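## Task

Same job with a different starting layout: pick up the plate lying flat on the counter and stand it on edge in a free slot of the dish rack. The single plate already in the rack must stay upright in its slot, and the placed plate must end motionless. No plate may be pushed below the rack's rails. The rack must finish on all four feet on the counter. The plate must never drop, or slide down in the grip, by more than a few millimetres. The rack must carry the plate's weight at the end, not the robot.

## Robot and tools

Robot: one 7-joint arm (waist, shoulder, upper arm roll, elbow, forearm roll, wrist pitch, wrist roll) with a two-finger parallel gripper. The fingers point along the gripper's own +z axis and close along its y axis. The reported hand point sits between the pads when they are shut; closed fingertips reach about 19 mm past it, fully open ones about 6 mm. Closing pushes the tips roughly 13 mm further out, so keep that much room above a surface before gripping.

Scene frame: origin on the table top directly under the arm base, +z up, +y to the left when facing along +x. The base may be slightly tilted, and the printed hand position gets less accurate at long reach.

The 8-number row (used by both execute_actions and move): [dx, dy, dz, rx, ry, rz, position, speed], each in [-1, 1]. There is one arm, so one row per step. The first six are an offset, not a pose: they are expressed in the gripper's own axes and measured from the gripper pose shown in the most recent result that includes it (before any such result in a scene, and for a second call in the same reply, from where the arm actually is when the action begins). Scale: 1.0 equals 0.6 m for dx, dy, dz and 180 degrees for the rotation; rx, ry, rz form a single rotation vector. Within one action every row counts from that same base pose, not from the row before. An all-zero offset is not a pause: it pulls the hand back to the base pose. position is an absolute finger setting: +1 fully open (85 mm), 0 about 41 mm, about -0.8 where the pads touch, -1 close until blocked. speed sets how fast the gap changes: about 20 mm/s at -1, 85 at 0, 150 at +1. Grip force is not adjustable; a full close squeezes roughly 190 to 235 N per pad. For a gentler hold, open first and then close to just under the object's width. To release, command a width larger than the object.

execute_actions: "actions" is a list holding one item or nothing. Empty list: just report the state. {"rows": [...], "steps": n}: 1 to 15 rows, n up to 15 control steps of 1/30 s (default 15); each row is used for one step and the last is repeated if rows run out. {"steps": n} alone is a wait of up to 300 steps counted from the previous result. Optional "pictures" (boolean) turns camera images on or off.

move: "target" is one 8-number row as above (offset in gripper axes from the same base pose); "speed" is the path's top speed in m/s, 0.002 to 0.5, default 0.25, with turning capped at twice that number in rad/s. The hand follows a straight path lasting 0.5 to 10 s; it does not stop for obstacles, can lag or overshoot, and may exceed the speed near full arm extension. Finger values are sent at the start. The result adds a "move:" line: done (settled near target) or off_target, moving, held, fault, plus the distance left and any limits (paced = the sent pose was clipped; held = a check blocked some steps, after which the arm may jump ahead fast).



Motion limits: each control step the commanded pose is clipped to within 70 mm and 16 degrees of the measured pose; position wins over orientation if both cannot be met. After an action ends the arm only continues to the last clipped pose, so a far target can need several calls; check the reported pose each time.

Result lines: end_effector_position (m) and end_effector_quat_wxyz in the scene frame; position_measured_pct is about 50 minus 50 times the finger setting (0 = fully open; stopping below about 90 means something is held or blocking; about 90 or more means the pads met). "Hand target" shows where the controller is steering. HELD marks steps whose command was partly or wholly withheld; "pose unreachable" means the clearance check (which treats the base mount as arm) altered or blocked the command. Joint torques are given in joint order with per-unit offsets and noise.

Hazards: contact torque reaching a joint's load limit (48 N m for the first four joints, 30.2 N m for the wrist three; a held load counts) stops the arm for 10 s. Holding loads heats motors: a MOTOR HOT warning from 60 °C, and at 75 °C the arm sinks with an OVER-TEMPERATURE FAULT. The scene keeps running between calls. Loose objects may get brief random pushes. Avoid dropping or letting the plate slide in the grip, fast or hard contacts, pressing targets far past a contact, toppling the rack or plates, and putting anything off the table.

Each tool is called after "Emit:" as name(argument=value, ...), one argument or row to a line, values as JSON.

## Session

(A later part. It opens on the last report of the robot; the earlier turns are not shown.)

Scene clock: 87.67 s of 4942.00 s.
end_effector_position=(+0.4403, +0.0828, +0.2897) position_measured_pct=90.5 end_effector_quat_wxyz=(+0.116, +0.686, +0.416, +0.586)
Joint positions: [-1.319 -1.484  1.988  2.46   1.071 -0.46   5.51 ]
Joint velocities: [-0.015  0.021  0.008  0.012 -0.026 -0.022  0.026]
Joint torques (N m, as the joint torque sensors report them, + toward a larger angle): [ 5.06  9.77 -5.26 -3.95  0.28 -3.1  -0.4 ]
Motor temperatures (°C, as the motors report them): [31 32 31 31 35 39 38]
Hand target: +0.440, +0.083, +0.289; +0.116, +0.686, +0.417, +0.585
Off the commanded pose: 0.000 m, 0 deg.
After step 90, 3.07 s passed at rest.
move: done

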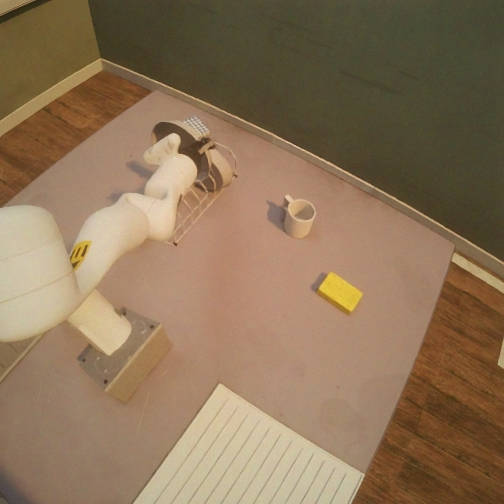

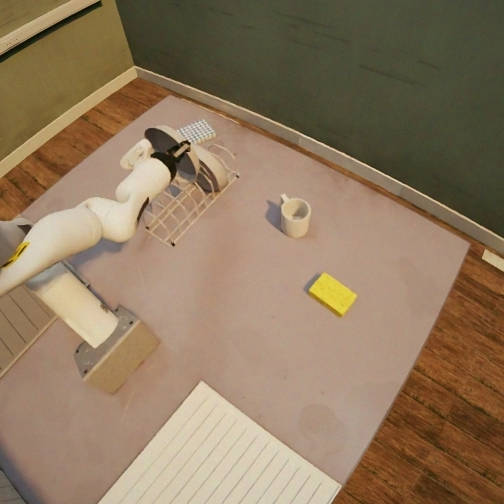

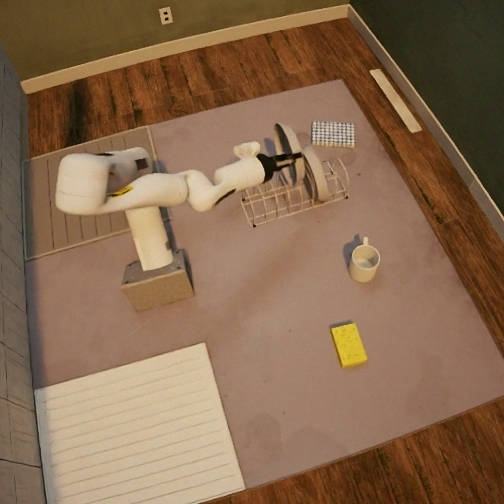

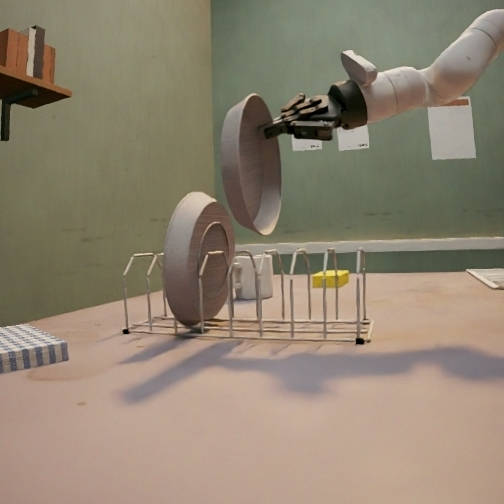

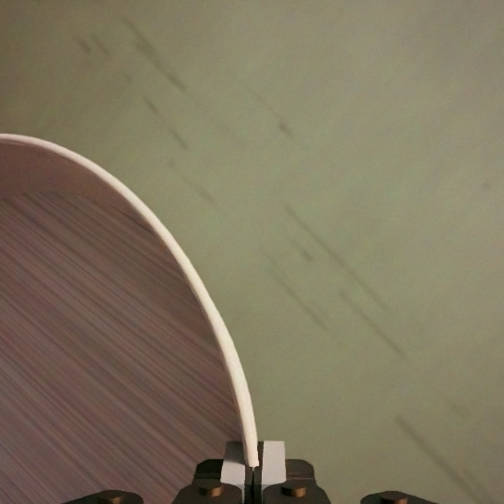

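Emit:
move(
  target=[-0.0142,-0.0177,-0.005,-0.0079,0.0144,-0.0064,-1,-1],
  speed=0.05,
)

Emit:
zoom_image(
  camera="cam_low",
  region=[200, 90, 340, 290],
)

Emit:
zoom_image(
  camera="cam_high",
  region=[240, 115, 350, 225],
)

Scene clock: 100.67 s of 4942.00 s.
end_effector_position=(+0.4332, +0.0823, +0.2776) position_measured_pct=90.5 end_effector_quat_wxyz=(+0.121, +0.667, +0.419, +0.605)
Joint positions: [-1.328 -1.557  2.064  2.484  1.099 -0.536  5.619]
Joint velocities: [-0.002 -0.009  0.005  0.001  0.002 -0.007  0.007]
Joint torques (N m, as the joint torque sensors report them, + toward a larger angle): [ 4.28  9.97 -5.43 -2.61  0.76 -3.32 -0.14]
Motor temperatures (°C, as the motors report them): [31 32 31 31 35 39 38]
Hand target: +0.433, +0.082, +0.278; +0.121, +0.666, +0.418, +0.605
Off the commanded pose: 0.000 m, 0 deg.
After step 90, 9.17 s passed at rest.
move: done

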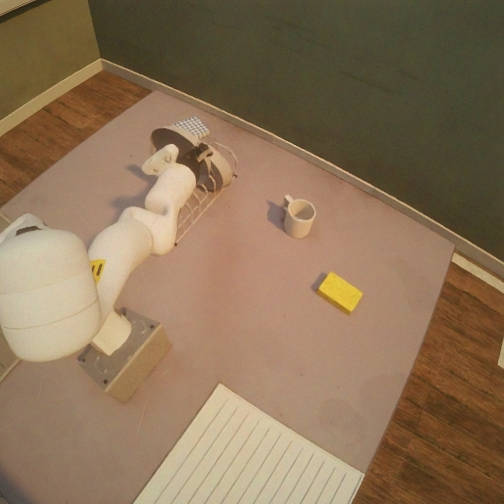

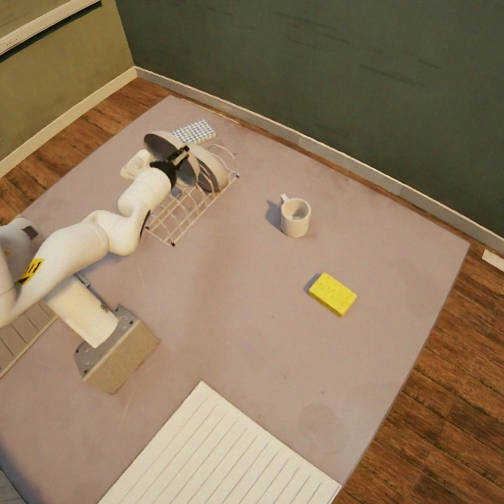

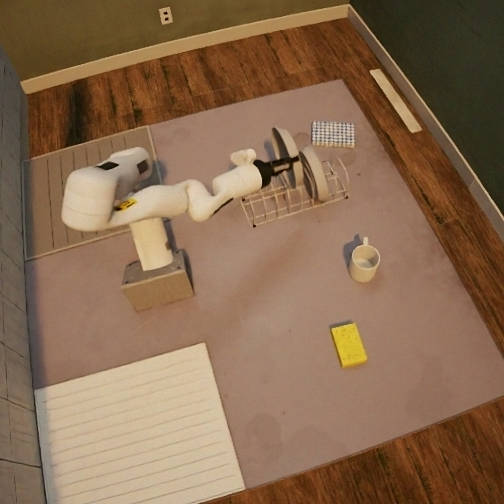

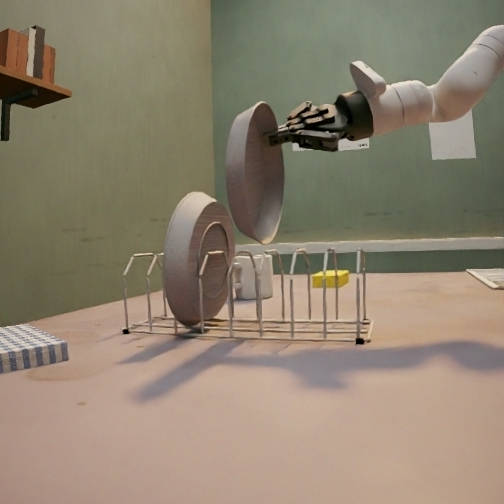

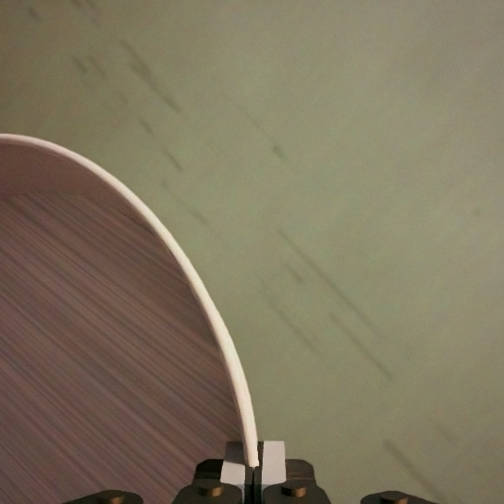

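Region (200, 90, 340, 290) of cam_low's 504x504 image, scaled by 2.520, with more detail than that image has; it fills the left 353 columns of this view, and the rest is white.

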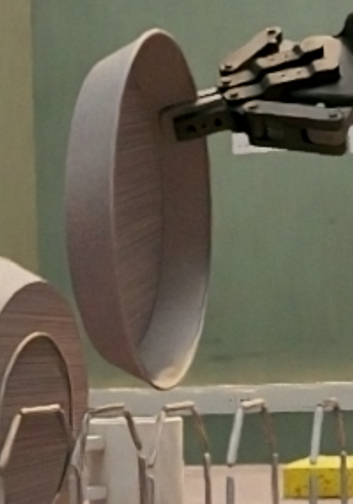

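Region (240, 115, 350, 225) of cam_high's 504x504 image, scaled by 4.582, with more detail than that image has.

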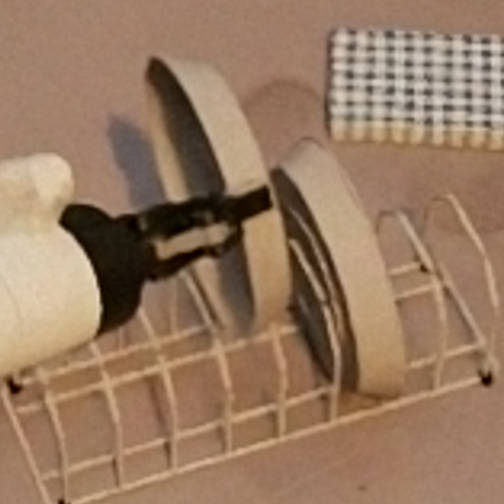

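Emit:
move(
  target=[-0.0353,-0.0343,0.0097,0,0,0,-1,-1],
  speed=0.025,
)

Emit:
zoom_image(
  camera="cam_low",
  region=[210, 200, 310, 300],
)

Emit:
zoom_image(
  camera="cam_high",
  region=[240, 115, 350, 225],
)

Scene clock: 110.03 s of 4942.00 s.
end_effector_position=(+0.4318, +0.0819, +0.2475) position_measured_pct=90.5 end_effector_quat_wxyz=(+0.121, +0.667, +0.418, +0.605)
Joint positions: [-1.384 -1.619  2.155  2.499  1.081 -0.613  5.745]
Joint velocities: [-0.004 -0.004  0.003 -0.001 -0.001 -0.002  0.005]
Joint torques (N m, as the joint torque sensors report them, + toward a larger angle): [ 5.43 10.93 -6.11 -1.06  0.8  -3.13 -0.44]
Motor temperatures (°C, as the motors report them): [31 32 31 30 35 39 38]
Hand target: +0.432, +0.082, +0.247; +0.121, +0.667, +0.419, +0.605
Off the commanded pose: 0.000 m, 0 deg.
After step 90, 4.90 s passed at rest.
move: done

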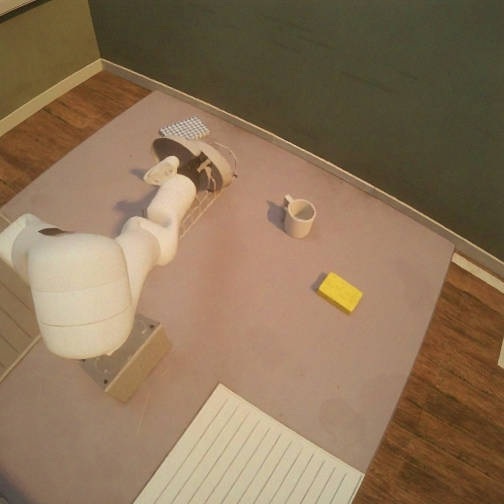

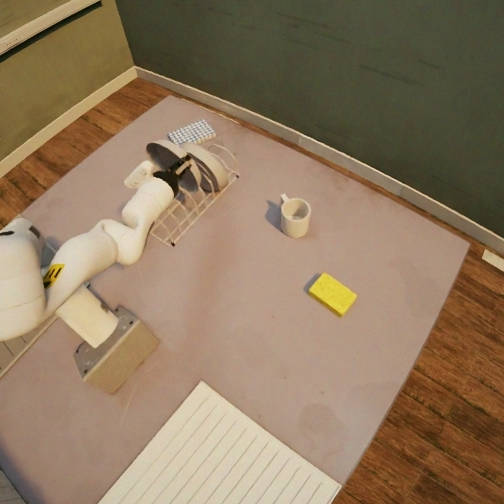

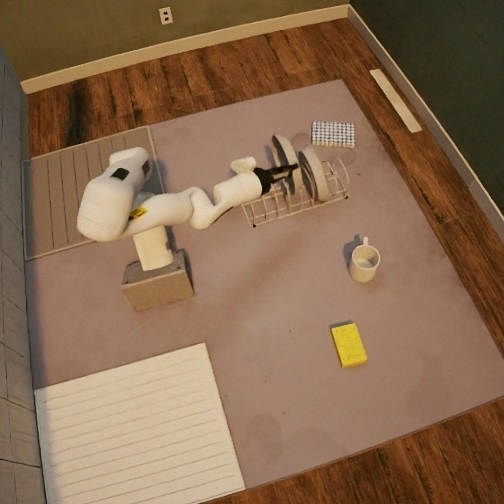

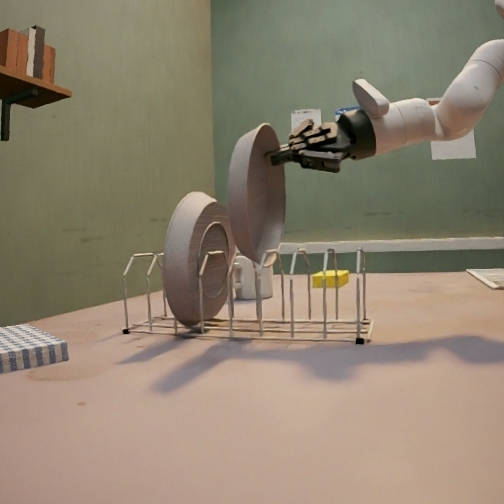

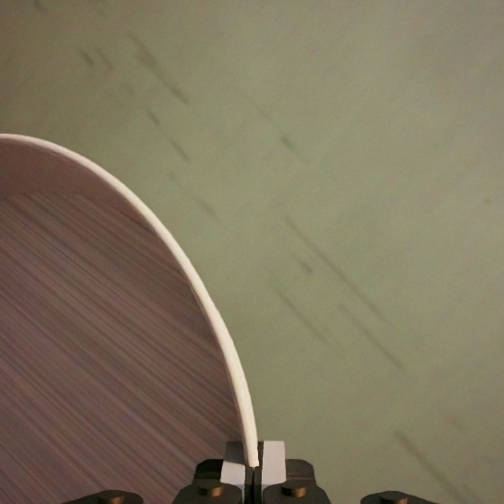

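Region (210, 200, 310, 300) of cam_low's 504x504 image, scaled by 5.040, with more detail than that image has.

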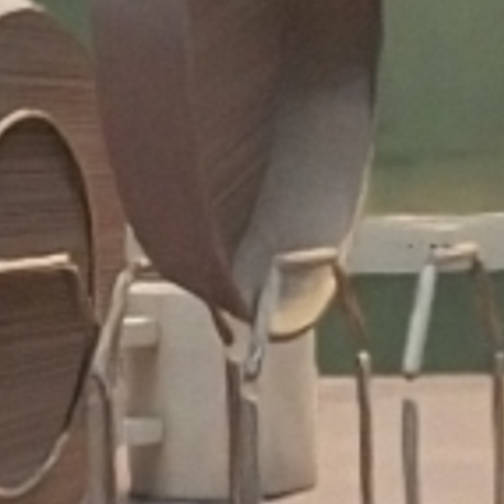

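Region (240, 115, 350, 225) of cam_high's 504x504 image, scaled by 4.582, with more detail than that image has.

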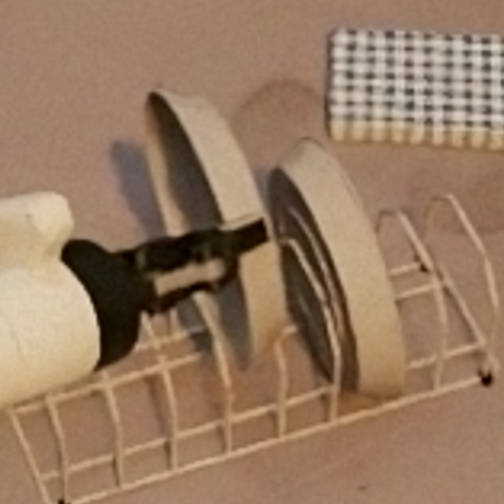

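Emit:
move(
  target=[-0.0412,-0.039,0.014,0,0,0,-1,-1],
  speed=0.025,
)

Emit:
zoom_image(
  camera="cam_low",
  region=[160, 130, 380, 350],
)

Emit:
zoom_image(
  camera="cam_high",
  region=[240, 115, 350, 225],
)

Scene clock: 115.33 s of 4942.00 s.
end_effector_position=(+0.4318, +0.0815, +0.2126) position_measured_pct=90.5 end_effector_quat_wxyz=(+0.122, +0.667, +0.418, +0.605)
Joint positions: [-1.447 -1.706  2.244  2.5    1.074 -0.689  5.874]
Joint velocities: [-0.003 -0.005  0.002 -0.001  0.    -0.001  0.003]
Joint torques (N m, as the joint torque sensors report them, + toward a larger angle): [ 5.04 11.91 -5.85  0.39  1.13 -2.86 -0.09]
Motor temperatures (°C, as the motors report them): [31 32 31 30 35 39 38]
Hand target: +0.432, +0.082, +0.212; +0.121, +0.667, +0.418, +0.605
Off the commanded pose: 0.000 m, 0 deg.
After step 90, 0.63 s passed at rest.
move: done

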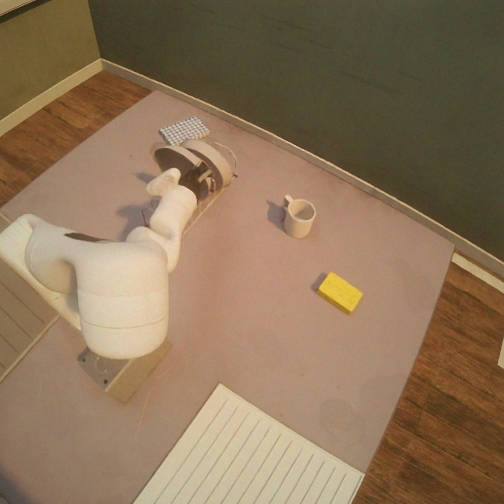

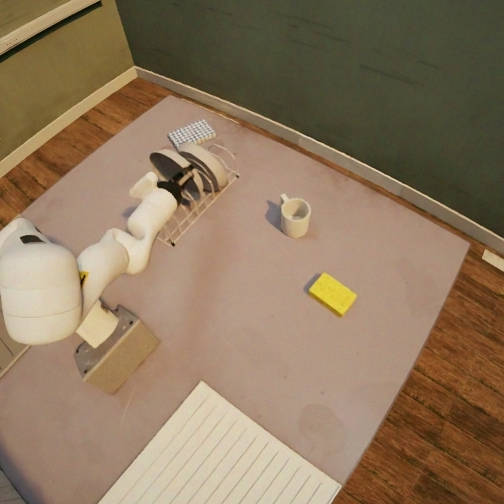

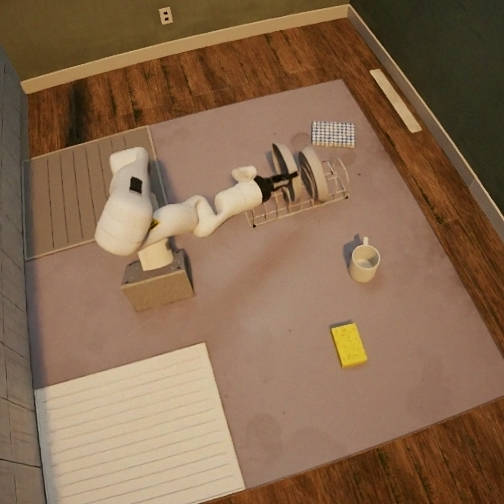

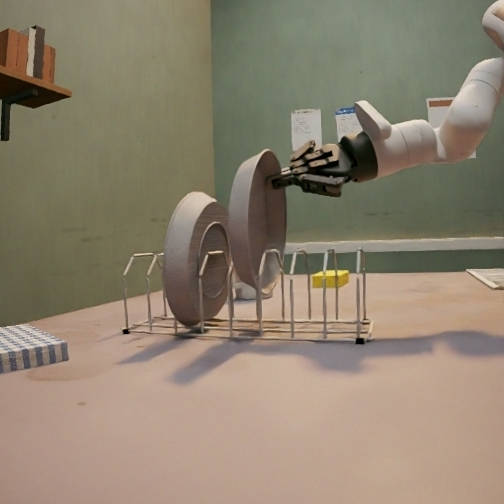

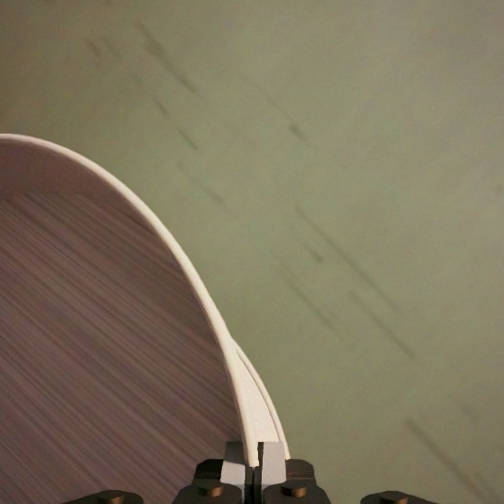

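Region (160, 130, 380, 350) of cam_low's 504x504 image, scaled by 2.291, with more detail than that image has.

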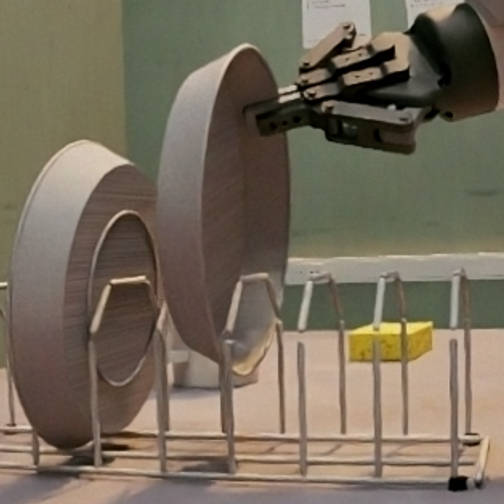

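Region (240, 115, 350, 225) of cam_high's 504x504 image, scaled by 4.582, with more detail than that image has.

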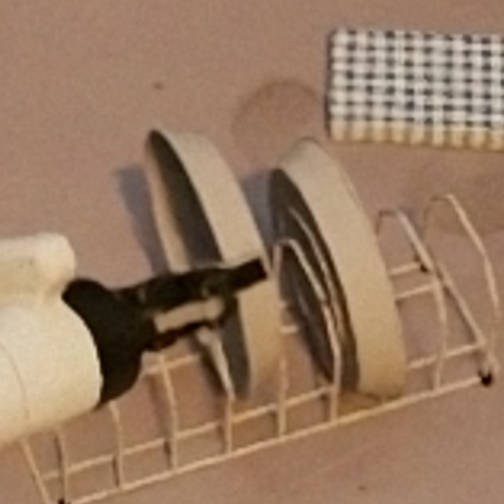

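Emit:
move(
  target=[-0.0377,-0.0356,0.0128,0,0,0,-1,-1],
  speed=0.025,
)

Emit:
zoom_image(
  camera="cam_low",
  region=[160, 130, 380, 350],
)

Emit:
zoom_image(
  camera="cam_high",
  region=[240, 115, 350, 225],
)

Emit:
zoom_image(
  camera="cam_head_right",
  region=[130, 130, 250, 250],
)

Scene clock: 120.83 s of 4942.00 s.
end_effector_position=(+0.4319, +0.0812, +0.1806) position_measured_pct=90.5 end_effector_quat_wxyz=(+0.122, +0.667, +0.418, +0.605)
Joint positions: [-1.496 -1.795  2.311  2.488  1.082 -0.743  5.972]
Joint velocities: [-0.003 -0.006  0.001 -0.001  0.001 -0.002  0.002]
Joint torques (N m, as the joint torque sensors report them, + toward a larger angle): [ 5.02 12.42 -5.29  1.88  1.46 -2.51 -0.56]
Motor temperatures (°C, as the motors report them): [31 32 31 30 35 39 38]
Hand target: +0.432, +0.081, +0.180; +0.122, +0.667, +0.418, +0.605
Off the commanded pose: 0.000 m, 0 deg.
After step 90, 0.97 s passed at rest.
move: done

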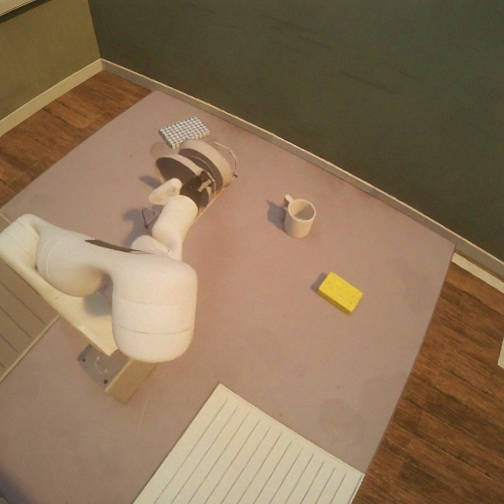

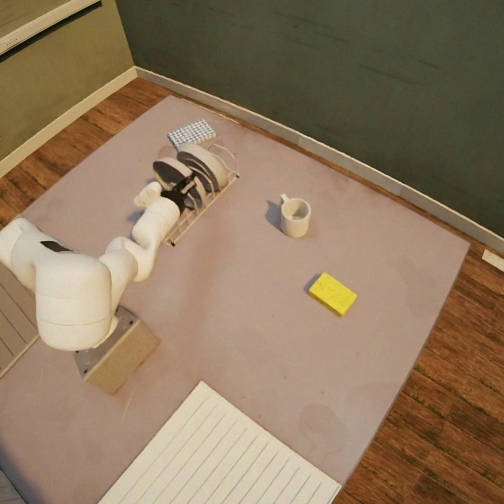

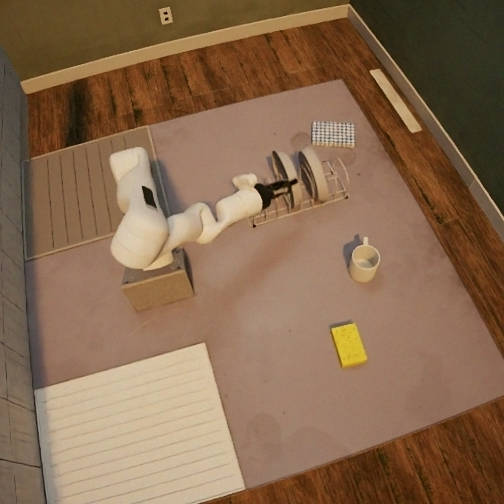

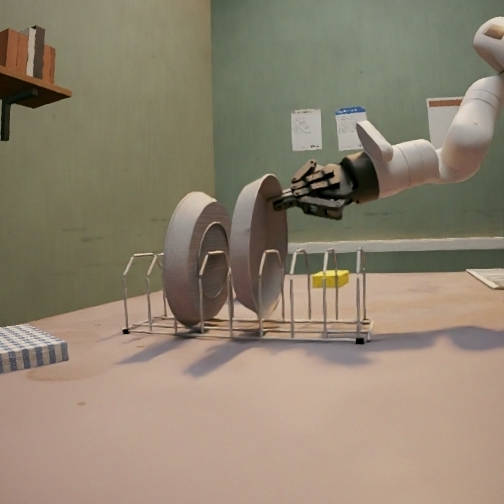

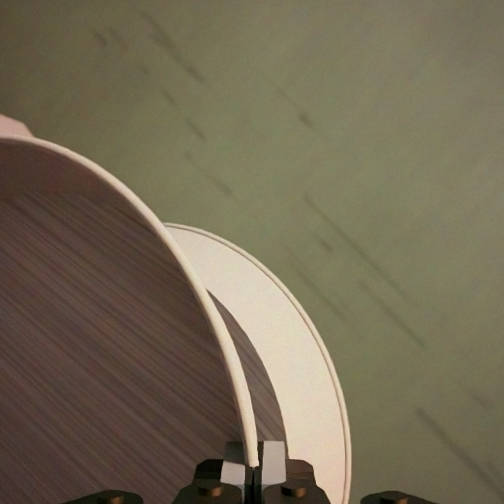

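Region (160, 130, 380, 350) of cam_low's 504x504 image, scaled by 2.291, with more detail than that image has.

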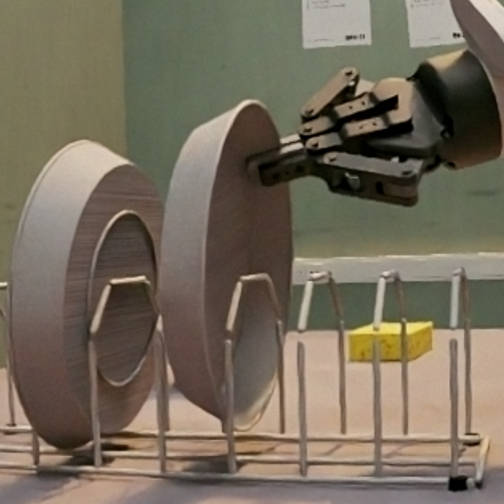

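Region (240, 115, 350, 225) of cam_high's 504x504 image, scaled by 4.582, with more detail than that image has.

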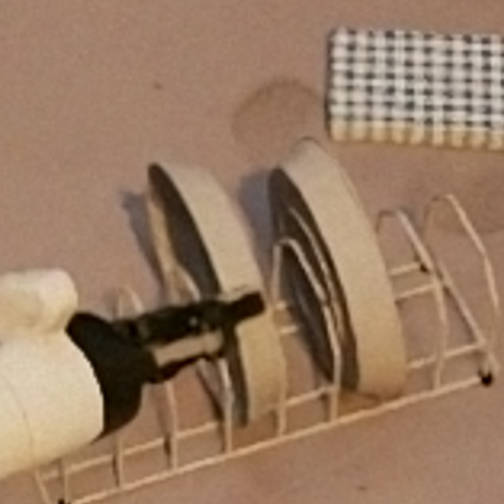

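Region (130, 130, 250, 250) of cam_head_right's 504x504 image, scaled by 4.200, with more detail than that image has.

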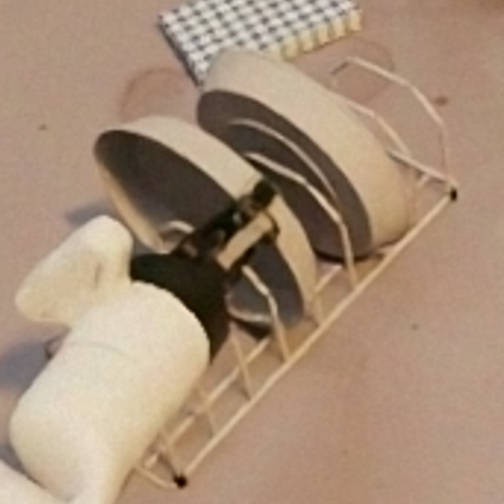

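Emit:
move(
  target=[-0.0106,-0.010,0.0036,0,0,0,-1,-1],
  speed=0.01,
)

Emit:
zoom_image(
  camera="cam_low",
  region=[160, 260, 320, 350],
)

Scene clock: 125.40 s of 4942.00 s.
end_effector_position=(+0.4320, +0.0810, +0.1717) position_measured_pct=90.5 end_effector_quat_wxyz=(+0.122, +0.667, +0.418, +0.605)
Joint positions: [-1.508 -1.82   2.328  2.482  1.086 -0.756  5.996]
Joint velocities: [-0.003 -0.003  0.002 -0.     0.001 -0.002  0.001]
Joint torques (N m, as the joint torque sensors report them, + toward a larger angle): [ 4.93 12.43 -5.57  2.24  1.34 -2.78 -0.02]
Motor temperatures (°C, as the motors report them): [31 32 31 30 35 39 38]
Hand target: +0.432, +0.081, +0.172; +0.122, +0.667, +0.418, +0.605
Off the commanded pose: 0.000 m, 0 deg.
After step 90, 0.47 s passed at rest.
move: done

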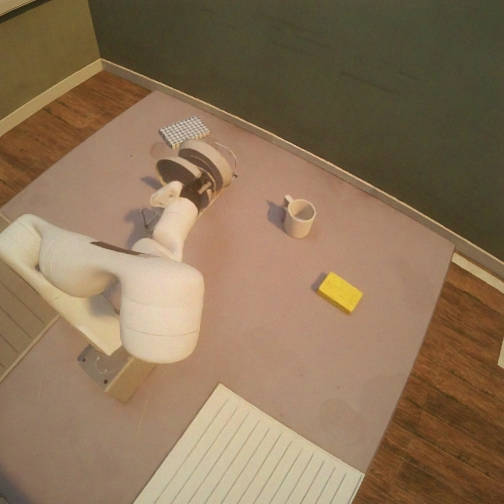

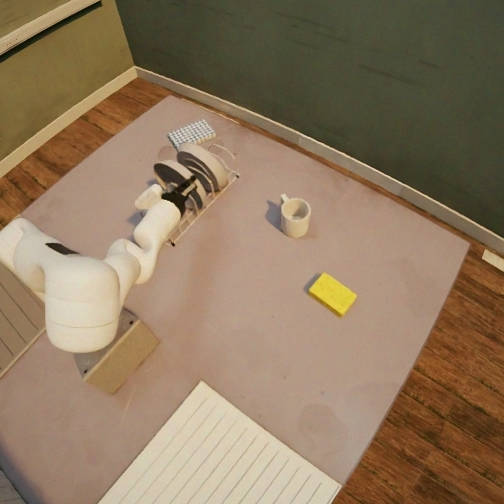

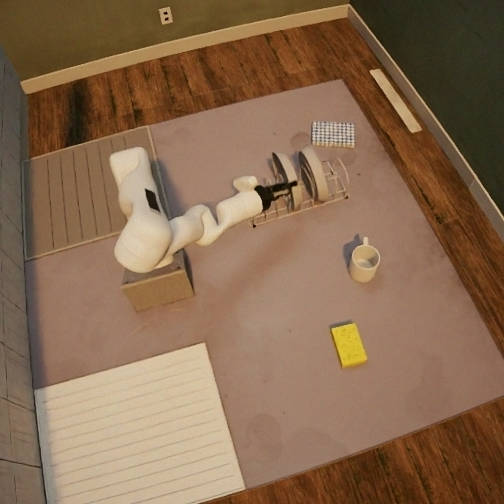

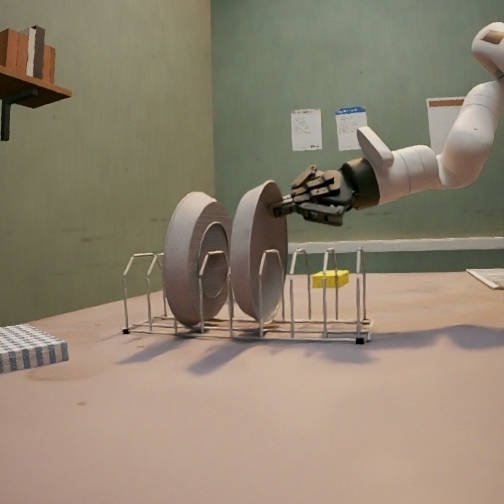

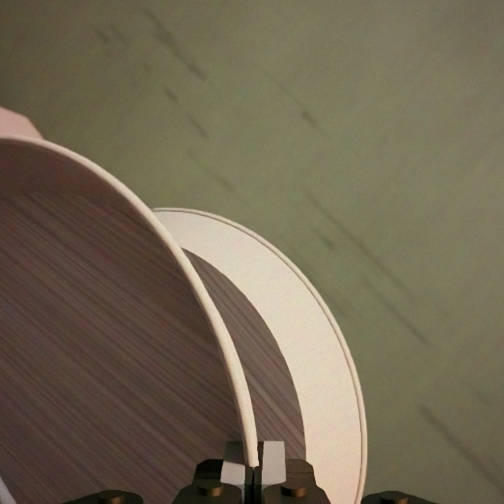

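Region (160, 260, 320, 350) of cam_low's 504x504 image, scaled by 3.150, with more detail than that image has; it fills the top 284 rows of this view, and the rest is white.

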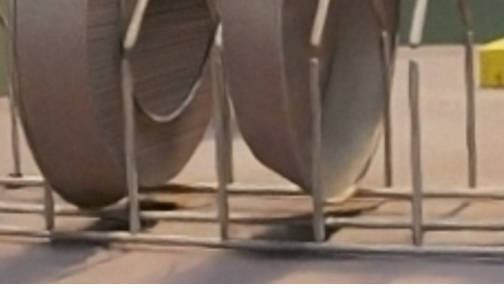

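Emit:
move(
  target=[-0.0035,-0.0033,0.0012,0,0,0,-1,-1],
  speed=0.006,
)

Emit:
zoom_image(
  camera="cam_low",
  region=[160, 260, 320, 350],
)

Scene clock: 130.67 s of 4942.00 s.
end_effector_position=(+0.4320, +0.0809, +0.1688) position_measured_pct=90.5 end_effector_quat_wxyz=(+0.123, +0.667, +0.418, +0.605)
Joint positions: [-1.512 -1.828  2.333  2.48   1.088 -0.76   6.004]
Joint velocities: [-0.001 -0.002 -0.     0.     0.001  0.     0.001]
Joint torques (N m, as the joint torque sensors report them, + toward a larger angle): [ 5.54 12.51 -5.67  2.04  1.5  -2.52 -0.31]
Motor temperatures (°C, as the motors report them): [31 32 31 30 35 39 38]
Hand target: +0.432, +0.081, +0.169; +0.122, +0.667, +0.418, +0.605
Off the commanded pose: 0.000 m, 0 deg.
After step 90, 1.57 s passed at rest.
move: done

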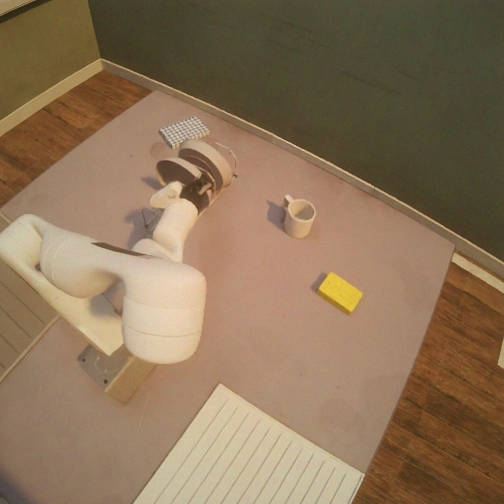

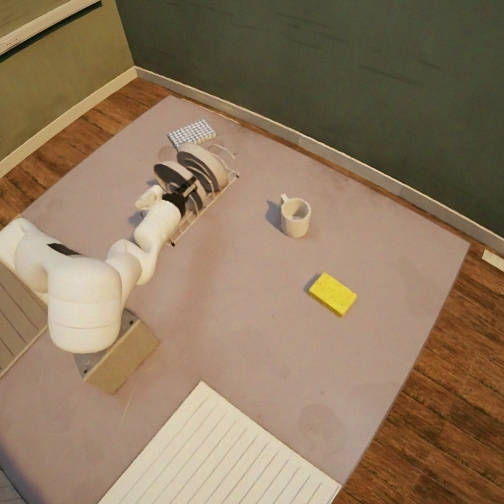

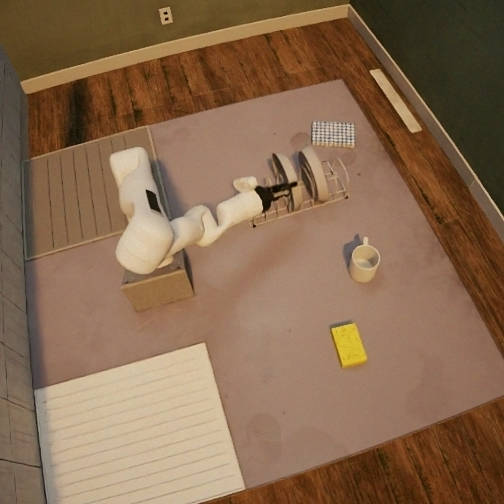

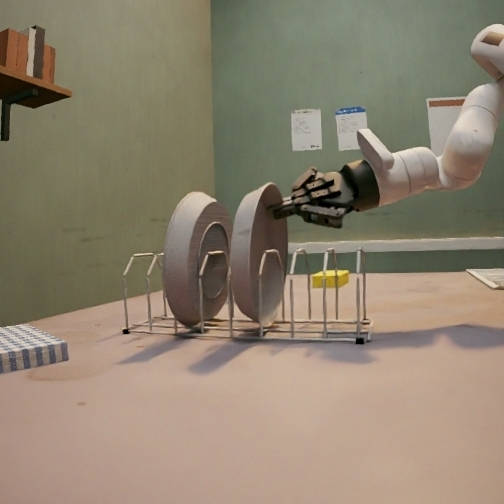

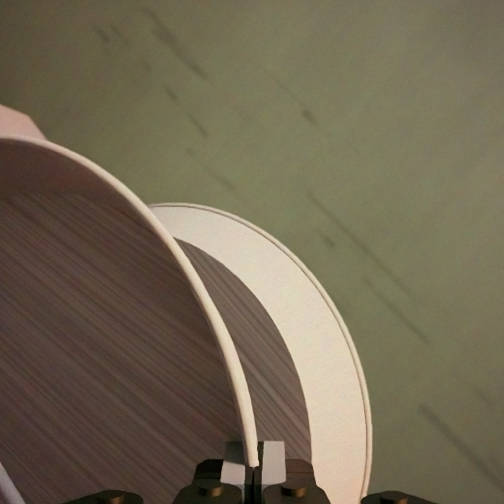

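Region (160, 260, 320, 350) of cam_low's 504x504 image, scaled by 3.150, with more detail than that image has; it fills the top 284 rows of this view, and the rest is white.

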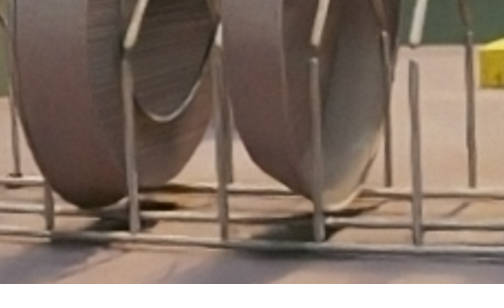

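Emit:
move(
  target=[-0.0024,-0.0022,0.0008,0,0,0,-1,-1],
  speed=0.004,
)

Emit:
zoom_image(
  camera="cam_low",
  region=[160, 260, 320, 350],
)

Scene clock: 133.77 s of 4942.00 s.
end_effector_position=(+0.4321, +0.0808, +0.1669) position_measured_pct=90.5 end_effector_quat_wxyz=(+0.123, +0.667, +0.418, +0.605)
Joint positions: [-1.514 -1.834  2.337  2.479  1.089 -0.763  6.009]
Joint velocities: [-0.     0.001  0.     0.     0.    -0.001 -0.001]
Joint torques (N m, as the joint torque sensors report them, + toward a larger angle): [ 5.57 12.74 -5.96  2.27  1.4  -2.62 -0.22]
Motor temperatures (°C, as the motors report them): [31 32 31 30 35 39 38]
Hand target: +0.432, +0.081, +0.167; +0.123, +0.667, +0.418, +0.605
Off the commanded pose: 0.000 m, 0 deg.
move: done

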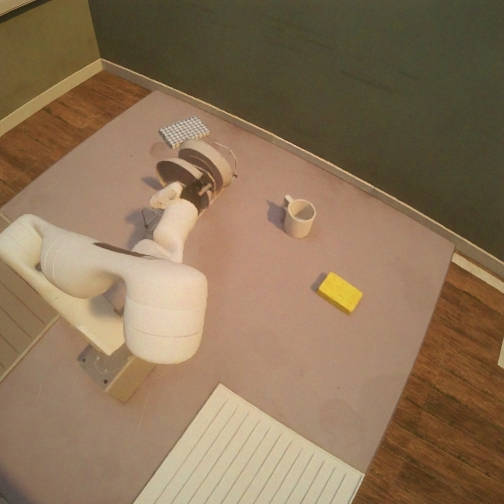

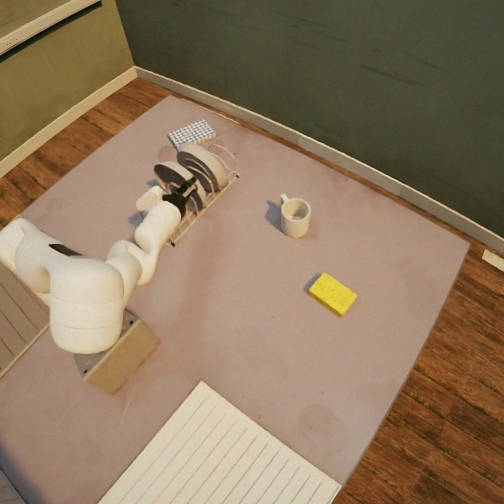

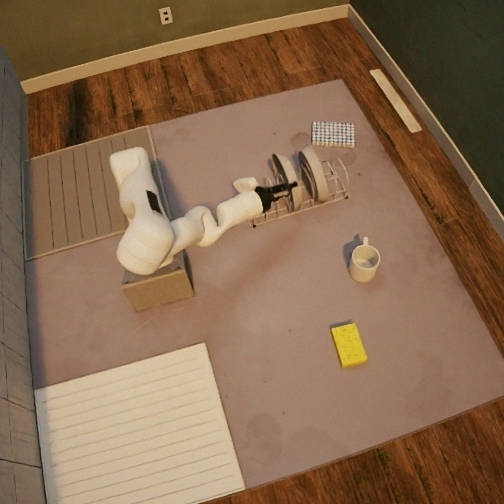

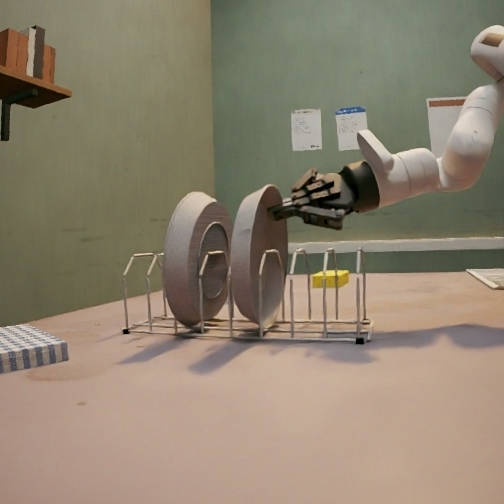

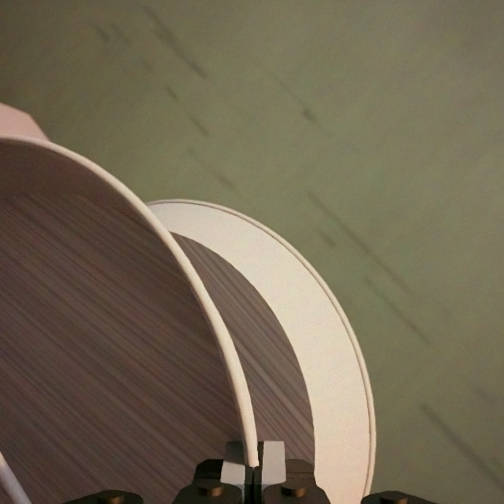

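Region (160, 260, 320, 350) of cam_low's 504x504 image, scaled by 3.150, with more detail than that image has; it fills the top 284 rows of this view, and the rest is white.

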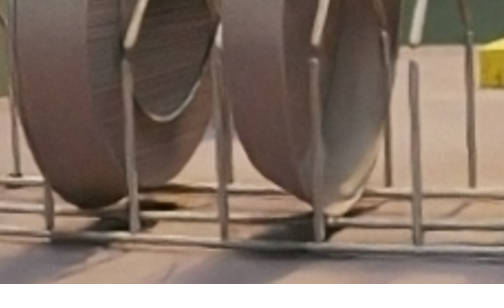

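Emit:
move(
  target=[-0.0019,-0.0018,0.0006,0,0,0,-1,-1],
  speed=0.004,
)

Scene clock: 136.00 s of 4942.00 s.
end_effector_position=(+0.4323, +0.0803, +0.1662) position_measured_pct=90.5 end_effector_quat_wxyz=(+0.124, +0.666, +0.418, +0.606)
Joint positions: [-1.515 -1.837  2.339  2.478  1.091 -0.767  6.012]
Joint velocities: [-0.001  0.001  0.001  0.001  0.001 -0.003 -0.002]
Joint torques (N m, as the joint torque sensors report them, + toward a larger angle): [ 4.37 12.33 -5.16  2.12  1.06 -2.08 -0.13]
Motor temperatures (°C, as the motors report them): [31 32 31 30 35 39 38]
Hand target: +0.432, +0.081, +0.165; +0.123, +0.667, +0.418, +0.605
Off the commanded pose: 0.001 m, 0 deg.
move: done

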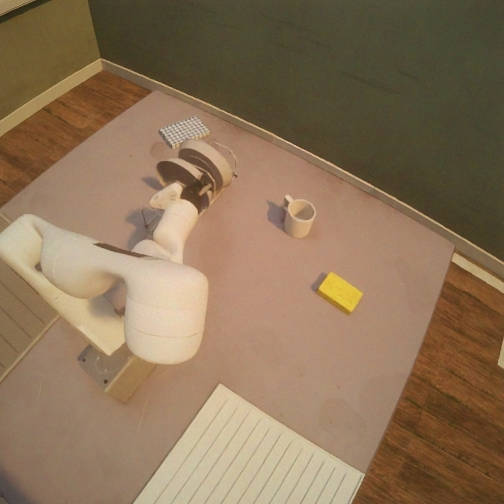

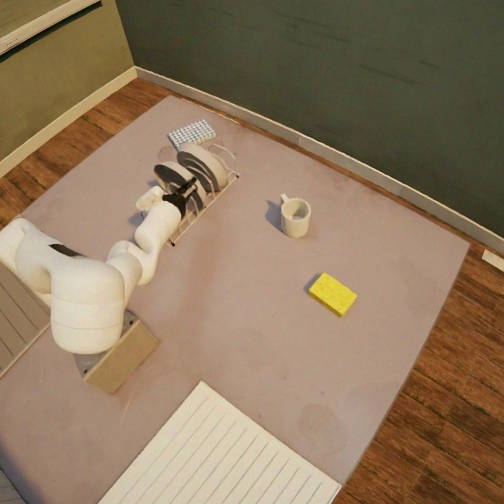

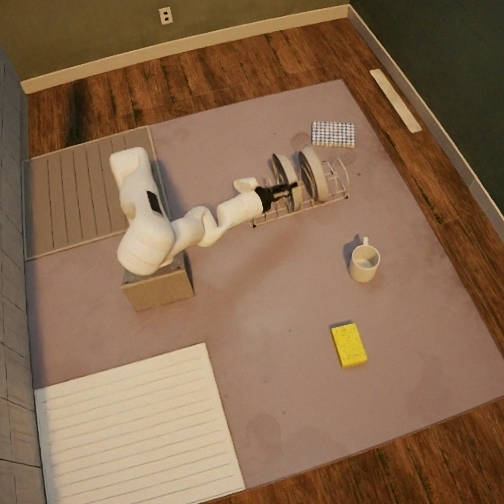

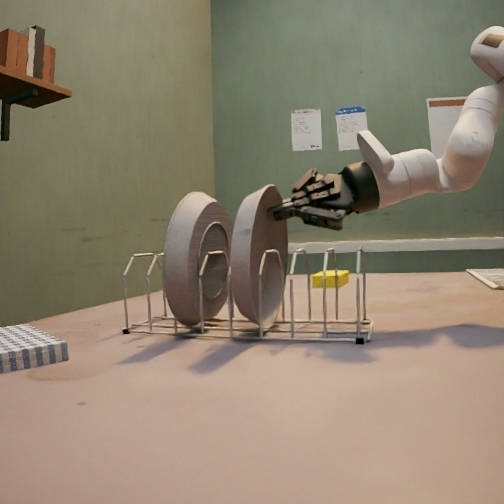

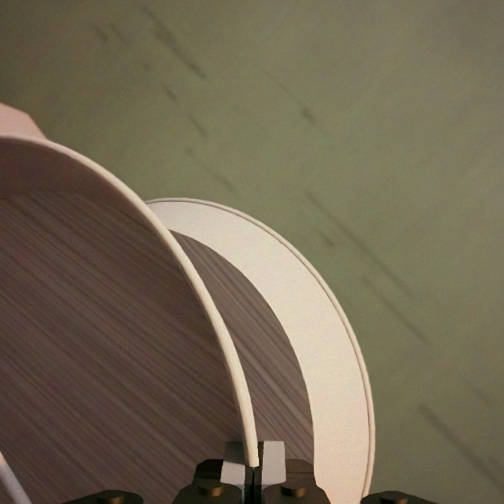

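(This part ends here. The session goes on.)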